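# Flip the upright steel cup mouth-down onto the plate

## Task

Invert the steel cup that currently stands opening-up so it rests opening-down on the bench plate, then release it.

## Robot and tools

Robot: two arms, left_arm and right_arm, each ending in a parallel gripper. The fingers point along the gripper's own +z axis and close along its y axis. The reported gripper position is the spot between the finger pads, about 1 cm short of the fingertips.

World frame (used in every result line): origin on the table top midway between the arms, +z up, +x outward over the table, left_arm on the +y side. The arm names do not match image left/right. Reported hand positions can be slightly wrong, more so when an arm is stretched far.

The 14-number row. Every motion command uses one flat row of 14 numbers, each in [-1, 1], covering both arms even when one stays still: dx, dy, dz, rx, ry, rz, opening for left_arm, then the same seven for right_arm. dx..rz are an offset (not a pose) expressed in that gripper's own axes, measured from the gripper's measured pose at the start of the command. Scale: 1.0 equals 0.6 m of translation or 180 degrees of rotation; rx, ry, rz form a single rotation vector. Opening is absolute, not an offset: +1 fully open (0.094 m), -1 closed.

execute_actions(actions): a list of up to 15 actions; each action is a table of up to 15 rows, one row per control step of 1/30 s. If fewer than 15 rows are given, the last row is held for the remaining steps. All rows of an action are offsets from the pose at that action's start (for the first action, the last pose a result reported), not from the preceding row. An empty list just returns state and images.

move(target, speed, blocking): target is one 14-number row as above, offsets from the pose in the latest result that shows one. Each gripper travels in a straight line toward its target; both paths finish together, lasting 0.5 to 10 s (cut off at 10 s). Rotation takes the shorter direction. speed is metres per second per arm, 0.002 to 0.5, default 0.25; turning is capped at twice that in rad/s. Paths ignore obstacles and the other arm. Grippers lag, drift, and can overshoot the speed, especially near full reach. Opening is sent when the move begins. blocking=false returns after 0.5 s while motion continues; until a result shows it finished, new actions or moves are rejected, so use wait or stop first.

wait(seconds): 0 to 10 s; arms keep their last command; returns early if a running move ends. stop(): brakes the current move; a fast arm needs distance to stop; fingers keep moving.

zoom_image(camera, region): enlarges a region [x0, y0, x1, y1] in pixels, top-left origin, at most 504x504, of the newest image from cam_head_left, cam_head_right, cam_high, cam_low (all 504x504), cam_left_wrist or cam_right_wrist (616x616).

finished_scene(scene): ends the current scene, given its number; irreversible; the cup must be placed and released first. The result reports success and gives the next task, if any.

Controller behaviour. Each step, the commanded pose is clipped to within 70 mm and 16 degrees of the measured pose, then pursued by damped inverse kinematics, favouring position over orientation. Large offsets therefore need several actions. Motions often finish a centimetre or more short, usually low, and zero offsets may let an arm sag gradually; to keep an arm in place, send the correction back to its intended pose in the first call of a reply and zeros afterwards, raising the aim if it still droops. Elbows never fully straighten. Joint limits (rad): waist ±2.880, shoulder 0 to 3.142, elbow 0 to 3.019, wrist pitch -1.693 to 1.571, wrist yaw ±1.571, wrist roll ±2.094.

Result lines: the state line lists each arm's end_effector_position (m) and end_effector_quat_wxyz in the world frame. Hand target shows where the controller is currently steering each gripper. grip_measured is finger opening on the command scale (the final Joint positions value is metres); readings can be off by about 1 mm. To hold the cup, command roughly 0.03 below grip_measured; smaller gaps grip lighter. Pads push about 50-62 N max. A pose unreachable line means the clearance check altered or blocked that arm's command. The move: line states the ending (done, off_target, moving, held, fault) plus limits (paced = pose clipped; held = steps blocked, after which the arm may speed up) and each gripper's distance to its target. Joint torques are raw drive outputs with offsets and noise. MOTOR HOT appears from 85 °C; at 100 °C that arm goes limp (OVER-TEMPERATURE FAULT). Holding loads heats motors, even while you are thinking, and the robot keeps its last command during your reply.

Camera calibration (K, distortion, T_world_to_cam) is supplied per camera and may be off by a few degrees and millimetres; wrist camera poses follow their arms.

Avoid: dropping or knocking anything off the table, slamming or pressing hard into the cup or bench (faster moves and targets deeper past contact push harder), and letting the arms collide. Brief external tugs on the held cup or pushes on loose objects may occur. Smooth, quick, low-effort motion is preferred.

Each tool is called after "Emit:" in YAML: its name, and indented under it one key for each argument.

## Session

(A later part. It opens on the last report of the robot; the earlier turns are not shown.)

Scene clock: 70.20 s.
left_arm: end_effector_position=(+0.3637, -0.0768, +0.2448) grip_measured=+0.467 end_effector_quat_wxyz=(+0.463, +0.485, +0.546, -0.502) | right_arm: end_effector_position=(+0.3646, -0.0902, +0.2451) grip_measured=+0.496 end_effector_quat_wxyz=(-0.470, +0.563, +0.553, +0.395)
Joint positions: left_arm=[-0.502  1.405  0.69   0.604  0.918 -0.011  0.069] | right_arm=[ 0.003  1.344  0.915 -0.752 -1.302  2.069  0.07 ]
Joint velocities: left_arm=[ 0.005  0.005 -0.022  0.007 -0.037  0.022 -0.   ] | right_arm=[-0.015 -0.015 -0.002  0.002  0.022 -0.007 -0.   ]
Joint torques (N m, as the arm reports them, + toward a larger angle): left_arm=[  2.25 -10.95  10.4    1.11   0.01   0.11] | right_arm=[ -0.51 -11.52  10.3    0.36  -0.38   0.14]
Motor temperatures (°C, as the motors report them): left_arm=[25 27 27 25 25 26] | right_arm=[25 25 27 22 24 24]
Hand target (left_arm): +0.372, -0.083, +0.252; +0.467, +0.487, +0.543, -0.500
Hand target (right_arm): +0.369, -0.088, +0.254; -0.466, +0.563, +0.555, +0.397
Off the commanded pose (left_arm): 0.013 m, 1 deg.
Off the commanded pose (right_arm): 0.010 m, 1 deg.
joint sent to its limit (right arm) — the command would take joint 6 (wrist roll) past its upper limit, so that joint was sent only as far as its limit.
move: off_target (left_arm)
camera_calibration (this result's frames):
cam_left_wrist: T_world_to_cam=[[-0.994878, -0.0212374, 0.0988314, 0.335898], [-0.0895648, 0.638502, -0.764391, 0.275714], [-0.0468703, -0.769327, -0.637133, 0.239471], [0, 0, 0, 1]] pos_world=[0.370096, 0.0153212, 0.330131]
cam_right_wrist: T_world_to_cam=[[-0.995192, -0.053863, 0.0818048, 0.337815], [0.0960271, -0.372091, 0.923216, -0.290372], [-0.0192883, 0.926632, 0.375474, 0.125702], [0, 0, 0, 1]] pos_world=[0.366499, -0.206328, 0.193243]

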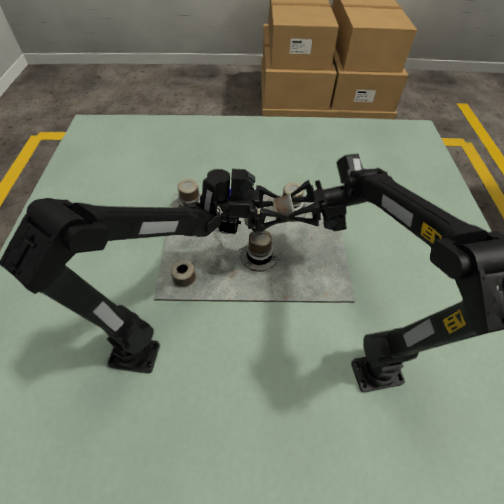

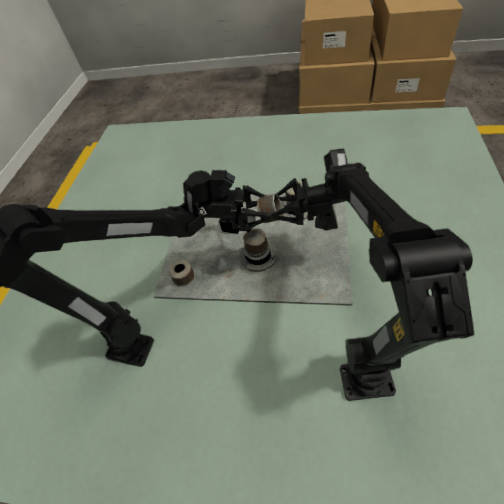

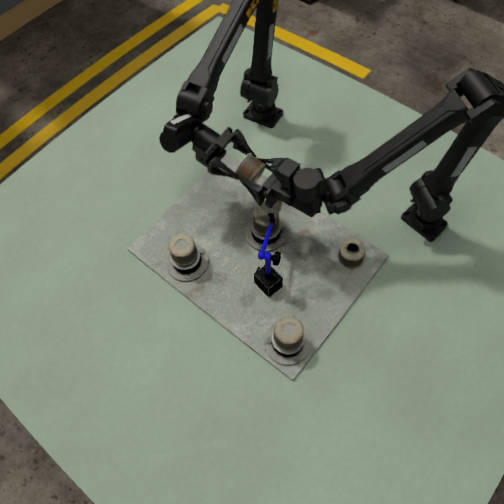

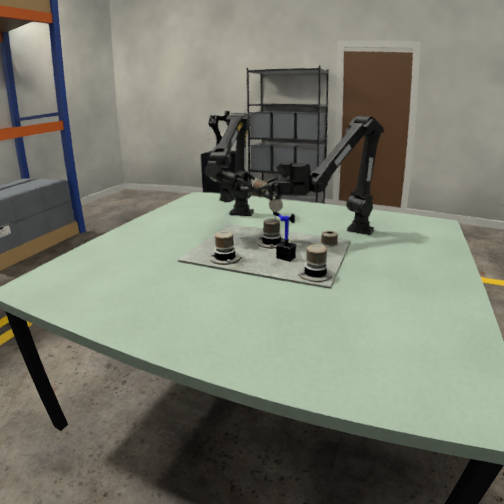

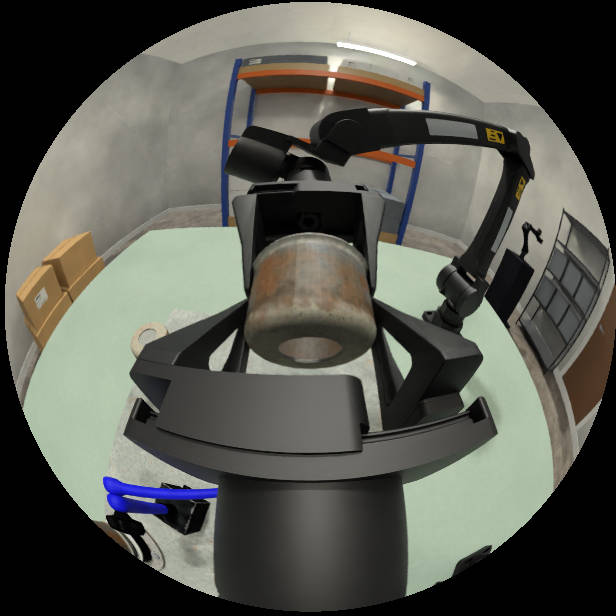

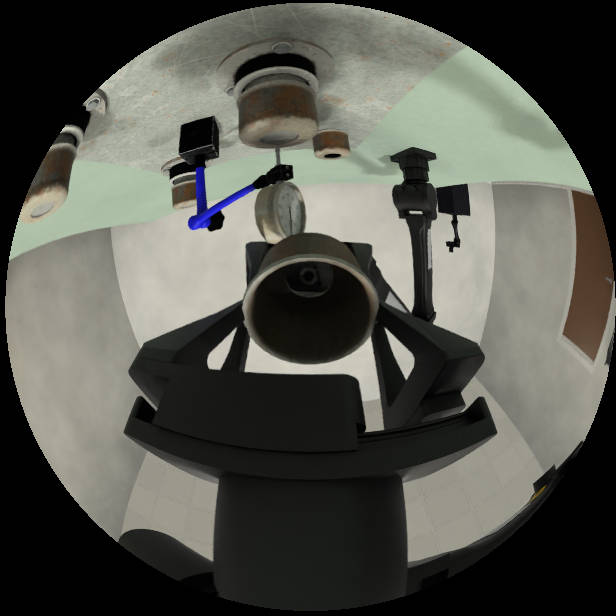

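Emit:
move:
  target: [-0.015,0.01,0.01,0,0,0,0.4,0.01,0,0,0,0,0,1]

Emit:
move:
  target: [-0.015,0.01,0.01,0,0,0,0.4,0.1,0.1,-0.4,0,-0.1,0,1]

Emit:
move:
  target: [0.05,-0.08,0.11,0,0.58,0,0.4,0,0,0,0,0,0,1]

Scene clock: 75.73 s.
left_arm: end_effector_position=(+0.3637, -0.0769, +0.2445) grip_measured=+0.467 end_effector_quat_wxyz=(+0.461, +0.485, +0.548, -0.503) | right_arm: end_effector_position=(+0.3646, -0.0902, +0.2452) grip_measured=+1.000 end_effector_quat_wxyz=(-0.470, +0.563, +0.553, +0.395)
Joint positions: left_arm=[-0.502  1.404  0.691  0.597  0.918 -0.011  0.069] | right_arm=[ 0.003  1.344  0.915 -0.752 -1.302  2.069  0.094]
Joint velocities: left_arm=[-0.005 -0.024  0.007 -0.007 -0.007  0.066 -0.   ] | right_arm=[-0.005 -0.024  0.007 -0.007  0.051  0.007  0.   ]
Joint torques (N m, as the arm reports them, + toward a larger angle): left_arm=[  2.11 -11.48  10.27   0.97   0.03   0.01] | right_arm=[ -0.63 -11.42   9.46   0.33  -0.64   0.1 ]
Motor temperatures (°C, as the motors report them): left_arm=[25 27 27 25 25 26] | right_arm=[25 25 28 22 24 24]
Hand target (left_arm): +0.370, -0.083, +0.253; +0.463, +0.485, +0.546, -0.503
Hand target (right_arm): +0.365, -0.089, +0.251; -0.470, +0.563, +0.553, +0.395
Off the commanded pose (left_arm): 0.013 m, 0 deg.
Off the commanded pose (right_arm): 0.006 m, 0 deg.
move: off_target (left_arm)
camera_calibration (this result's frames):
cam_left_wrist: T_world_to_cam=[[-0.99448, -0.0211524, 0.102774, 0.334828], [-0.092395, 0.640747, -0.762172, 0.276162], [-0.0497305, -0.76746, -0.639165, 0.24091], [0, 0, 0, 1]] pos_world=[0.370476, 0.015021, 0.330052]
cam_right_wrist: T_world_to_cam=[[-0.995179, -0.0540355, 0.0818496, 0.337753], [0.0961399, -0.372397, 0.92308, -0.290454], [-0.0193985, 0.926499, 0.375797, 0.125616], [0, 0, 0, 1]] pos_world=[0.366485, -0.206297, 0.193261]

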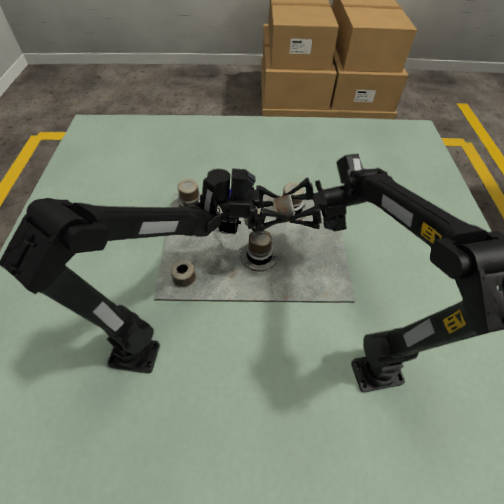

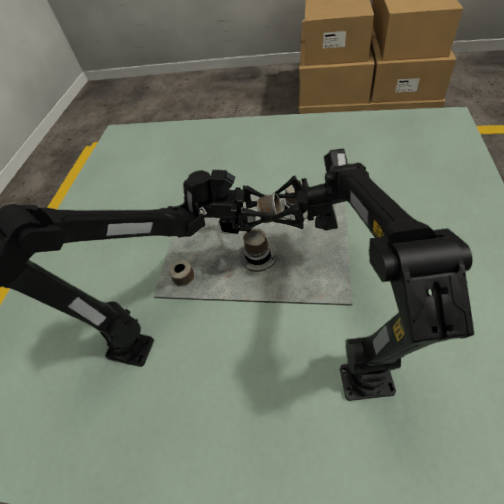

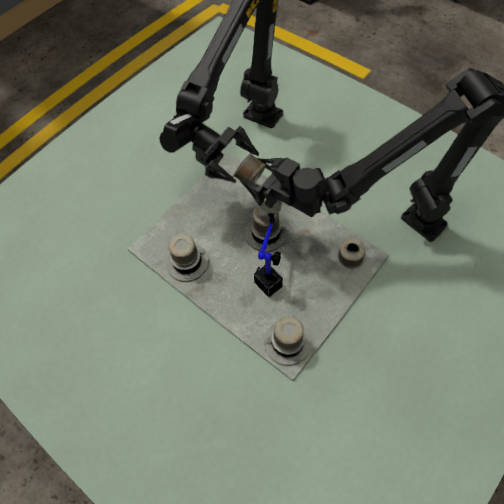

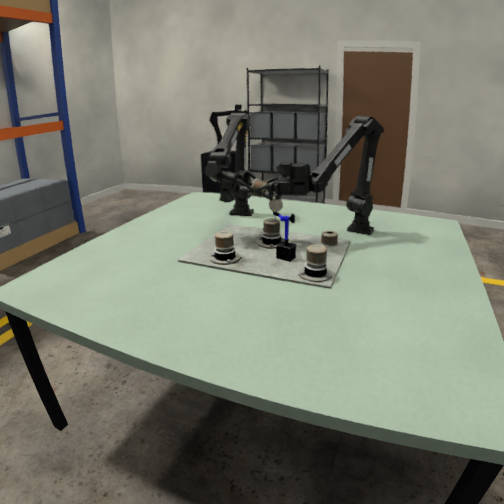

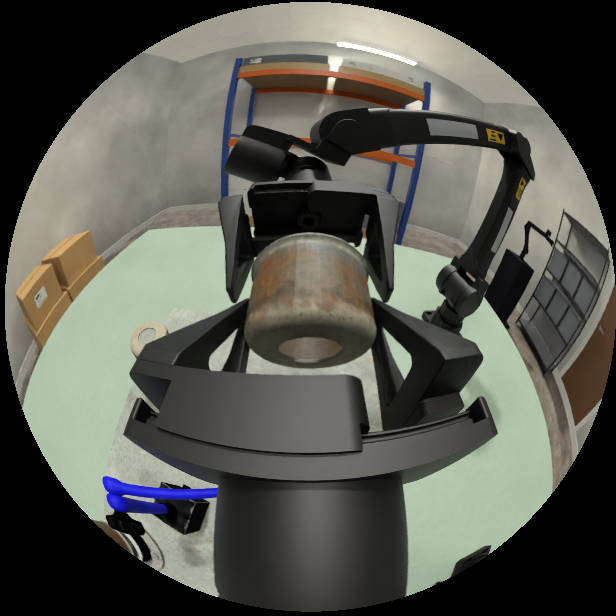

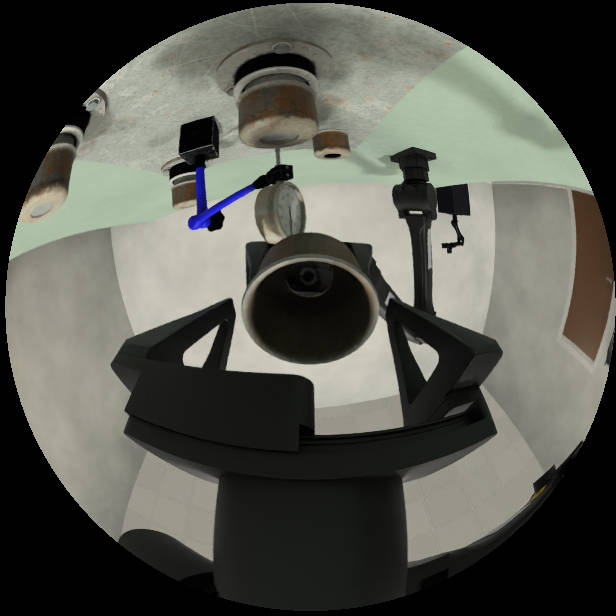

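Scene clock: 77.17 s.
left_arm: end_effector_position=(+0.3639, -0.0770, +0.2443) grip_measured=+0.467 end_effector_quat_wxyz=(+0.459, +0.485, +0.549, -0.503) | right_arm: end_effector_position=(+0.4395, -0.3026, +0.3489) grip_measured=+1.000 end_effector_quat_wxyz=(-0.287, +0.676, +0.569, +0.369)
Joint positions: left_arm=[-0.502  1.403  0.692  0.59   0.918 -0.011  0.069] | right_arm=[-0.46   1.458  1.47  -1.686 -0.97   1.406  0.094]
Joint velocities: left_arm=[-0.015 -0.005 -0.017  0.002 -0.022 -0.007 -0.001] | right_arm=[-0.015 -0.005 -0.002 -0.012 -0.007 -0.051  0.   ]
Joint torques (N m, as the arm reports them, + toward a larger angle): left_arm=[  2.09 -11.41  10.29   0.96   0.04   0.01] | right_arm=[ -0.41 -11.98  11.67  -0.54  -0.54  -0.12]
Motor temperatures (°C, as the motors report them): left_arm=[25 27 27 25 25 26] | right_arm=[25 25 28 22 24 24]
Hand target (left_arm): +0.370, -0.083, +0.252; +0.461, +0.485, +0.547, -0.503
Hand target (right_arm): +0.447, -0.303, +0.356; -0.280, +0.669, +0.578, +0.373
Off the commanded pose (left_arm): 0.012 m, 0 deg.
Off the commanded pose (right_arm): 0.011 m, 16 deg.
joint sent to its limit (right arm) — the command would take joint 4 (wrist pitch) past its lower limit, so that joint was sent only as far as its limit.
move: off_target (left_arm, right_arm); limits=paced
camera_calibration (this result's frames):
cam_left_wrist: T_world_to_cam=[[-0.994094, -0.0214354, 0.106388, 0.33394], [-0.0952054, 0.642807, -0.760089, 0.276805], [-0.052094, -0.765728, -0.641051, 0.242196], [0, 0, 0, 1]] pos_world=[0.370938, 0.0146826, 0.330129]
cam_right_wrist: T_world_to_cam=[[-0.982113, 0.183161, -0.0436657, 0.502212], [-0.04979, -0.02897, 0.998339, -0.330685], [0.181592, 0.982656, 0.0375714, 0.331515], [0, 0, 0, 1]] pos_world=[0.416564, -0.427331, 0.339609]

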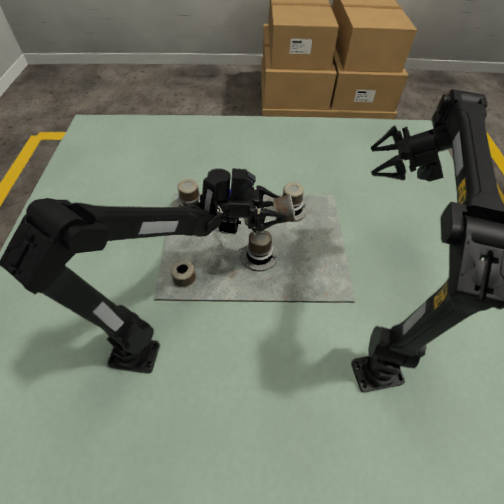

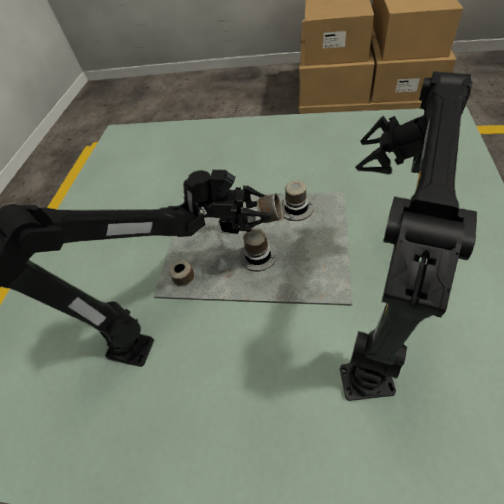

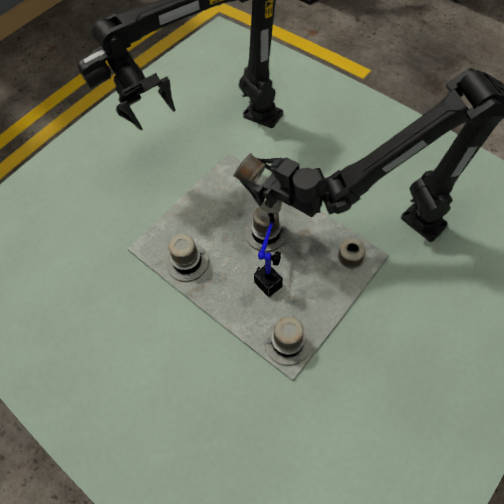

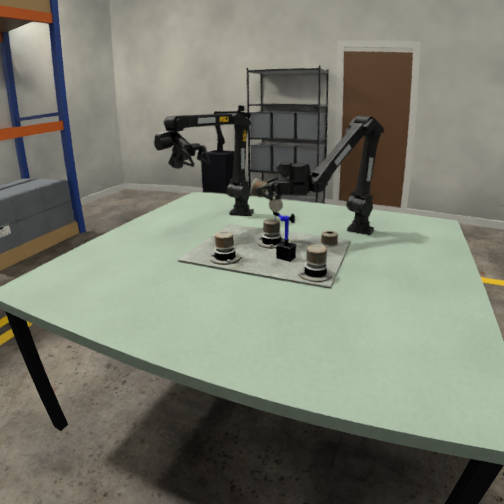

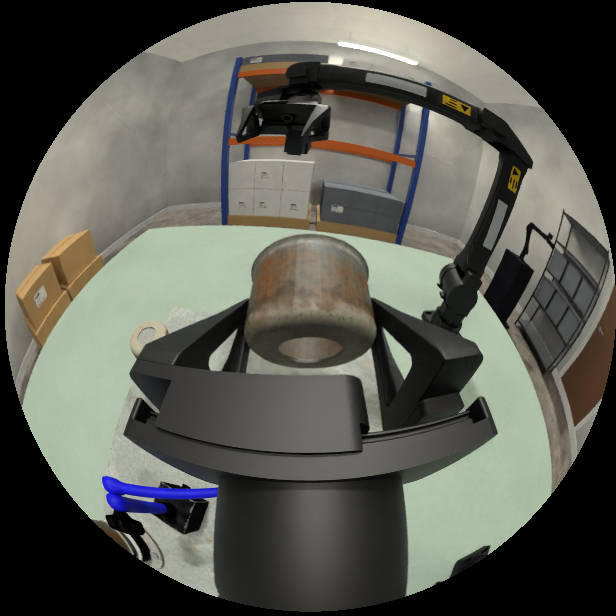

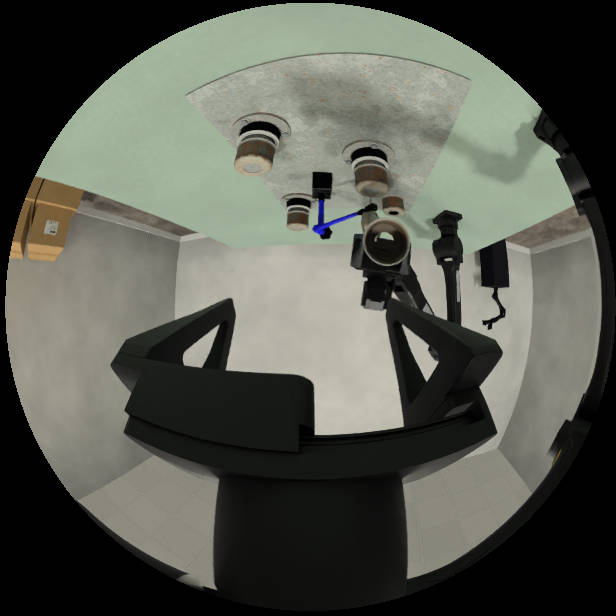

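Scene clock: 81.20 s.
left_arm: end_effector_position=(+0.3075, -0.1281, +0.1949) grip_measured=+0.467 end_effector_quat_wxyz=(-0.089, +0.706, +0.700, +0.059) | right_arm: end_effector_position=(+0.4395, -0.3026, +0.3489) grip_measured=+1.000 end_effector_quat_wxyz=(-0.287, +0.676, +0.569, +0.369)
Joint positions: left_arm=[-0.94   1.851  1.745 -1.669 -0.064  0.501  0.069] | right_arm=[-0.46   1.458  1.47  -1.686 -0.97   1.406  0.094]
Joint velocities: left_arm=[ 0.015  0.015 -0.017  0.022 -0.007 -0.007 -0.001] | right_arm=[-0.005  0.005 -0.007  0.007  0.066 -0.007  0.   ]
Joint torques (N m, as the arm reports them, + toward a larger angle): left_arm=[  1.96 -19.88  13.07  -0.71  -0.06  -0.06] | right_arm=[ -0.88 -13.25   8.84  -0.18  -0.63  -0.01]
Motor temperatures (°C, as the motors report them): left_arm=[25 27 28 25 25 26] | right_arm=[25 25 28 22 24 24]
Hand target (left_arm): +0.312, -0.142, +0.211; -0.070, +0.705, +0.703, +0.056
Hand target (right_arm): +0.440, -0.303, +0.349; -0.287, +0.676, +0.569, +0.369
Off the commanded pose (left_arm): 0.025 m, 8 deg.
Off the commanded pose (right_arm): 0.000 m, 0 deg.
joint sent to its limit (left arm) — the command would take joint 4 (wrist pitch) past its lower limit, so that joint was sent only as far as its limit.
move: off_target (left_arm)
camera_calibration (this result's frames):
cam_left_wrist: T_world_to_cam=[[-0.998974, 0.00299267, 0.0451988, 0.29859], [0.0355817, 0.669342, 0.742102, -0.0628517], [-0.0280325, 0.742949, -0.668761, 0.359737], [0, 0, 0, 1]] pos_world=[0.310604, -0.22609, 0.273724]
cam_right_wrist: T_world_to_cam=[[-0.982113, 0.183161, -0.0436657, 0.502212], [-0.04979, -0.02897, 0.998339, -0.330685], [0.181592, 0.982656, 0.0375714, 0.331515], [0, 0, 0, 1]] pos_world=[0.416564, -0.427331, 0.339609]

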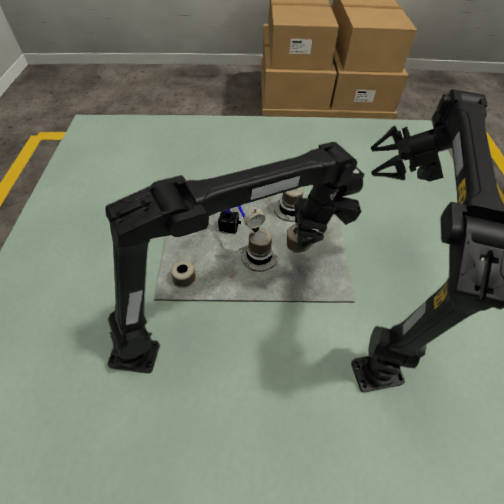

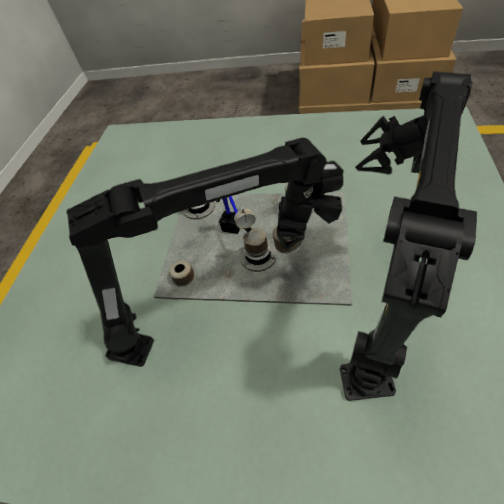

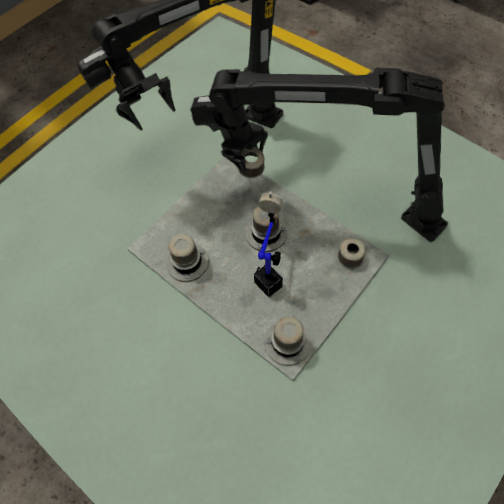

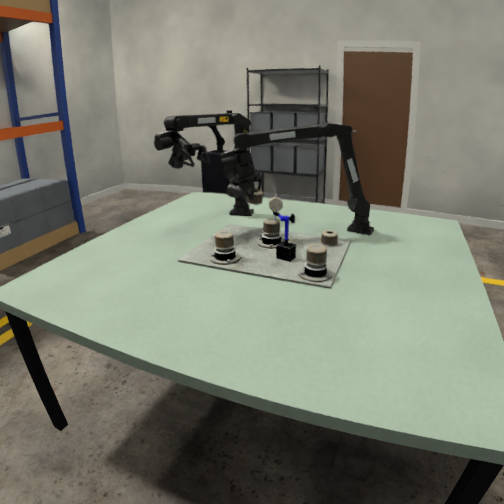

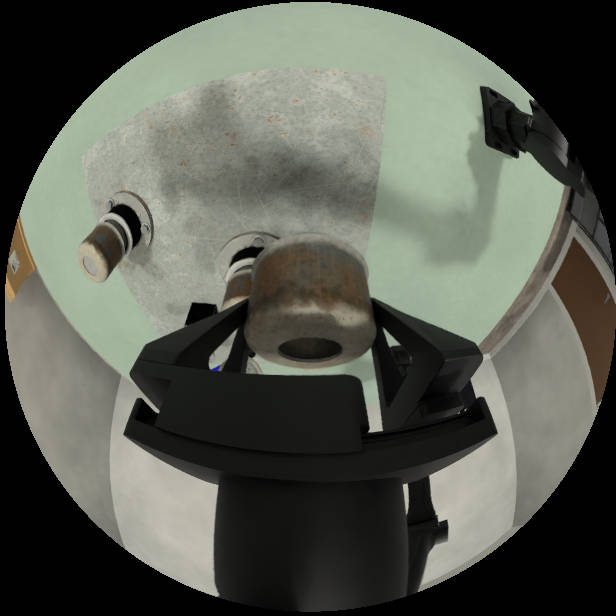

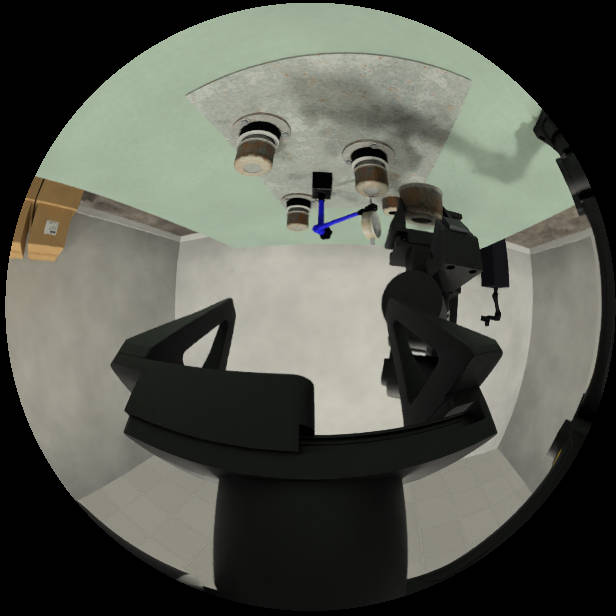

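Emit:
move:
  target: [-0.11,0.065,0.18,0,0.02,0,0.4,0,0,0,0,0,0,1]
  speed: 0.12

Emit:
zoom_image:
  camera: "cam_low"
  region: [170,160,330,280]

Scene clock: 85.63 s.
left_arm: end_effector_position=(+0.3262, -0.1525, +0.0562) grip_measured=+0.467 end_effector_quat_wxyz=(-0.140, +0.702, +0.692, +0.088) | right_arm: end_effector_position=(+0.4395, -0.3026, +0.3489) grip_measured=+1.000 end_effector_quat_wxyz=(-0.287, +0.676, +0.569, +0.369)
Joint positions: left_arm=[-0.94   2.1    1.741 -1.531 -0.092  0.5    0.069] | right_arm=[-0.46   1.458  1.47  -1.686 -0.97   1.406  0.094]
Joint velocities: left_arm=[-0.005  0.005 -0.017 -0.007  0.051  0.022  0.001] | right_arm=[-0.024 -0.005  0.012 -0.022 -0.037 -0.066  0.   ]
Joint torques (N m, as the arm reports them, + toward a larger angle): left_arm=[  2.73 -23.98  11.61  -0.31  -0.1    0.05] | right_arm=[ -0.88 -13.2    8.85  -0.17  -0.63  -0.01]
Motor temperatures (°C, as the motors report them): left_arm=[25 27 28 25 25 26] | right_arm=[25 25 28 22 24 24]
Hand target (left_arm): +0.339, -0.168, +0.073; -0.111, +0.703, +0.697, +0.081
Hand target (right_arm): +0.440, -0.303, +0.349; -0.287, +0.676, +0.569, +0.369
Off the commanded pose (left_arm): 0.029 m, 3 deg.
Off the commanded pose (right_arm): 0.000 m, 0 deg.
move: off_target (left_arm)
camera_calibration (this result's frames):
cam_left_wrist: T_world_to_cam=[[-0.997067, 0.00180338, 0.0765186, 0.321119], [0.063345, 0.580592, 0.811727, 0.0292267], [-0.0429622, 0.814193, -0.579003, 0.296302], [0, 0, 0, 1]] pos_world=[0.331055, -0.258795, 0.123264]
cam_right_wrist: T_world_to_cam=[[-0.982113, 0.183161, -0.0436657, 0.502212], [-0.04979, -0.02897, 0.998339, -0.330685], [0.181592, 0.982656, 0.0375714, 0.331515], [0, 0, 0, 1]] pos_world=[0.416564, -0.427331, 0.339609]

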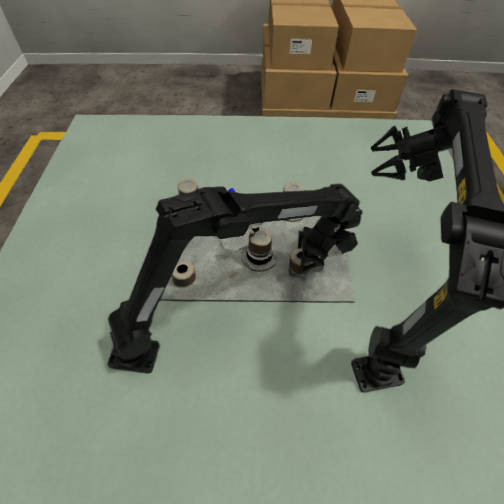

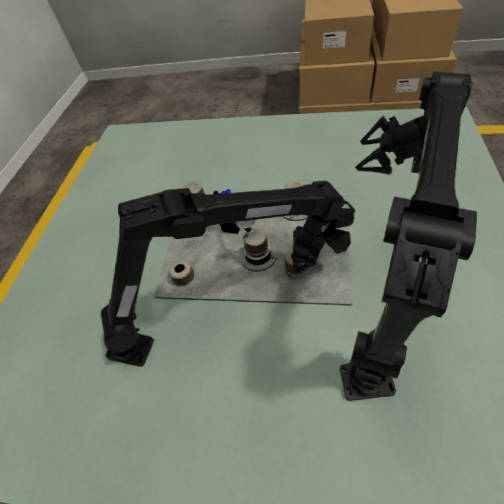

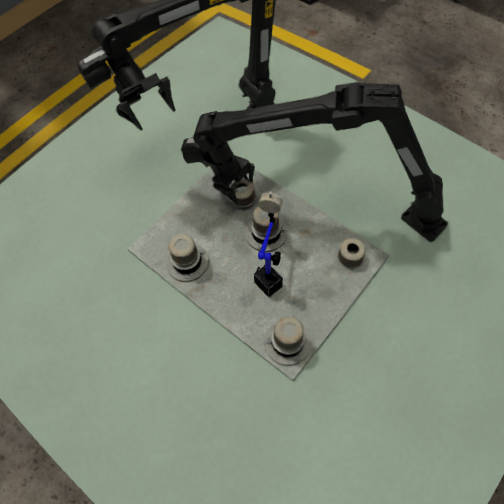

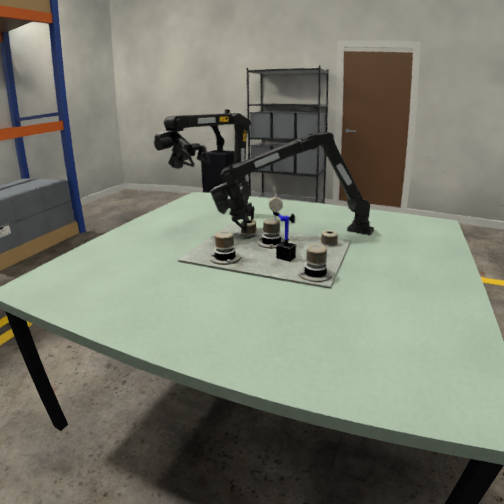

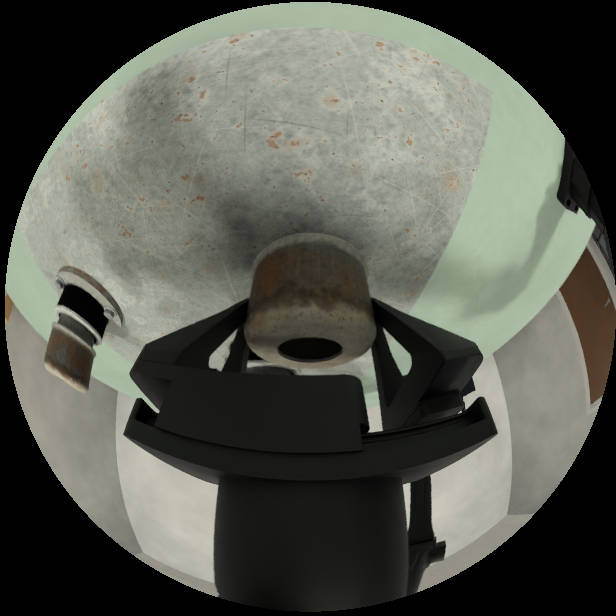

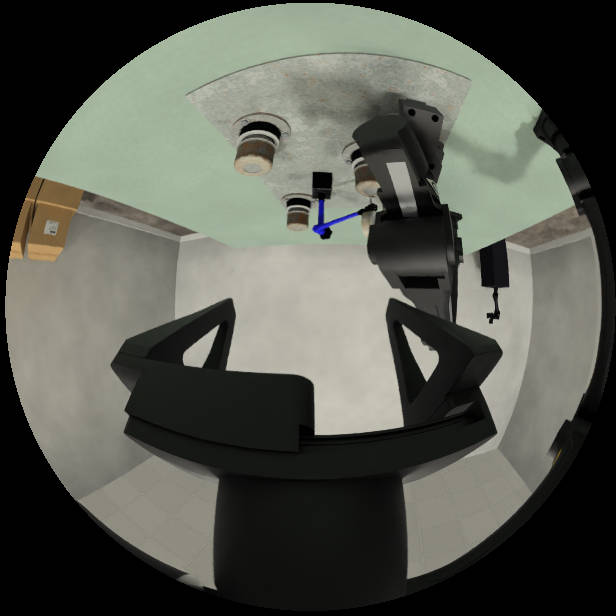

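Region (170, 160, 330, 280) of cam_low's 504x504 image, scaled by 3.150, with more detail than that image has; it fills the top 378 rows of this view, and the rest is white.

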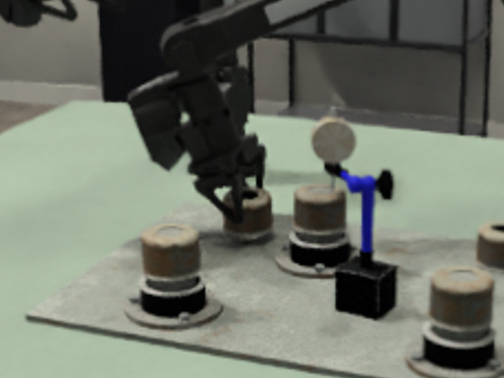

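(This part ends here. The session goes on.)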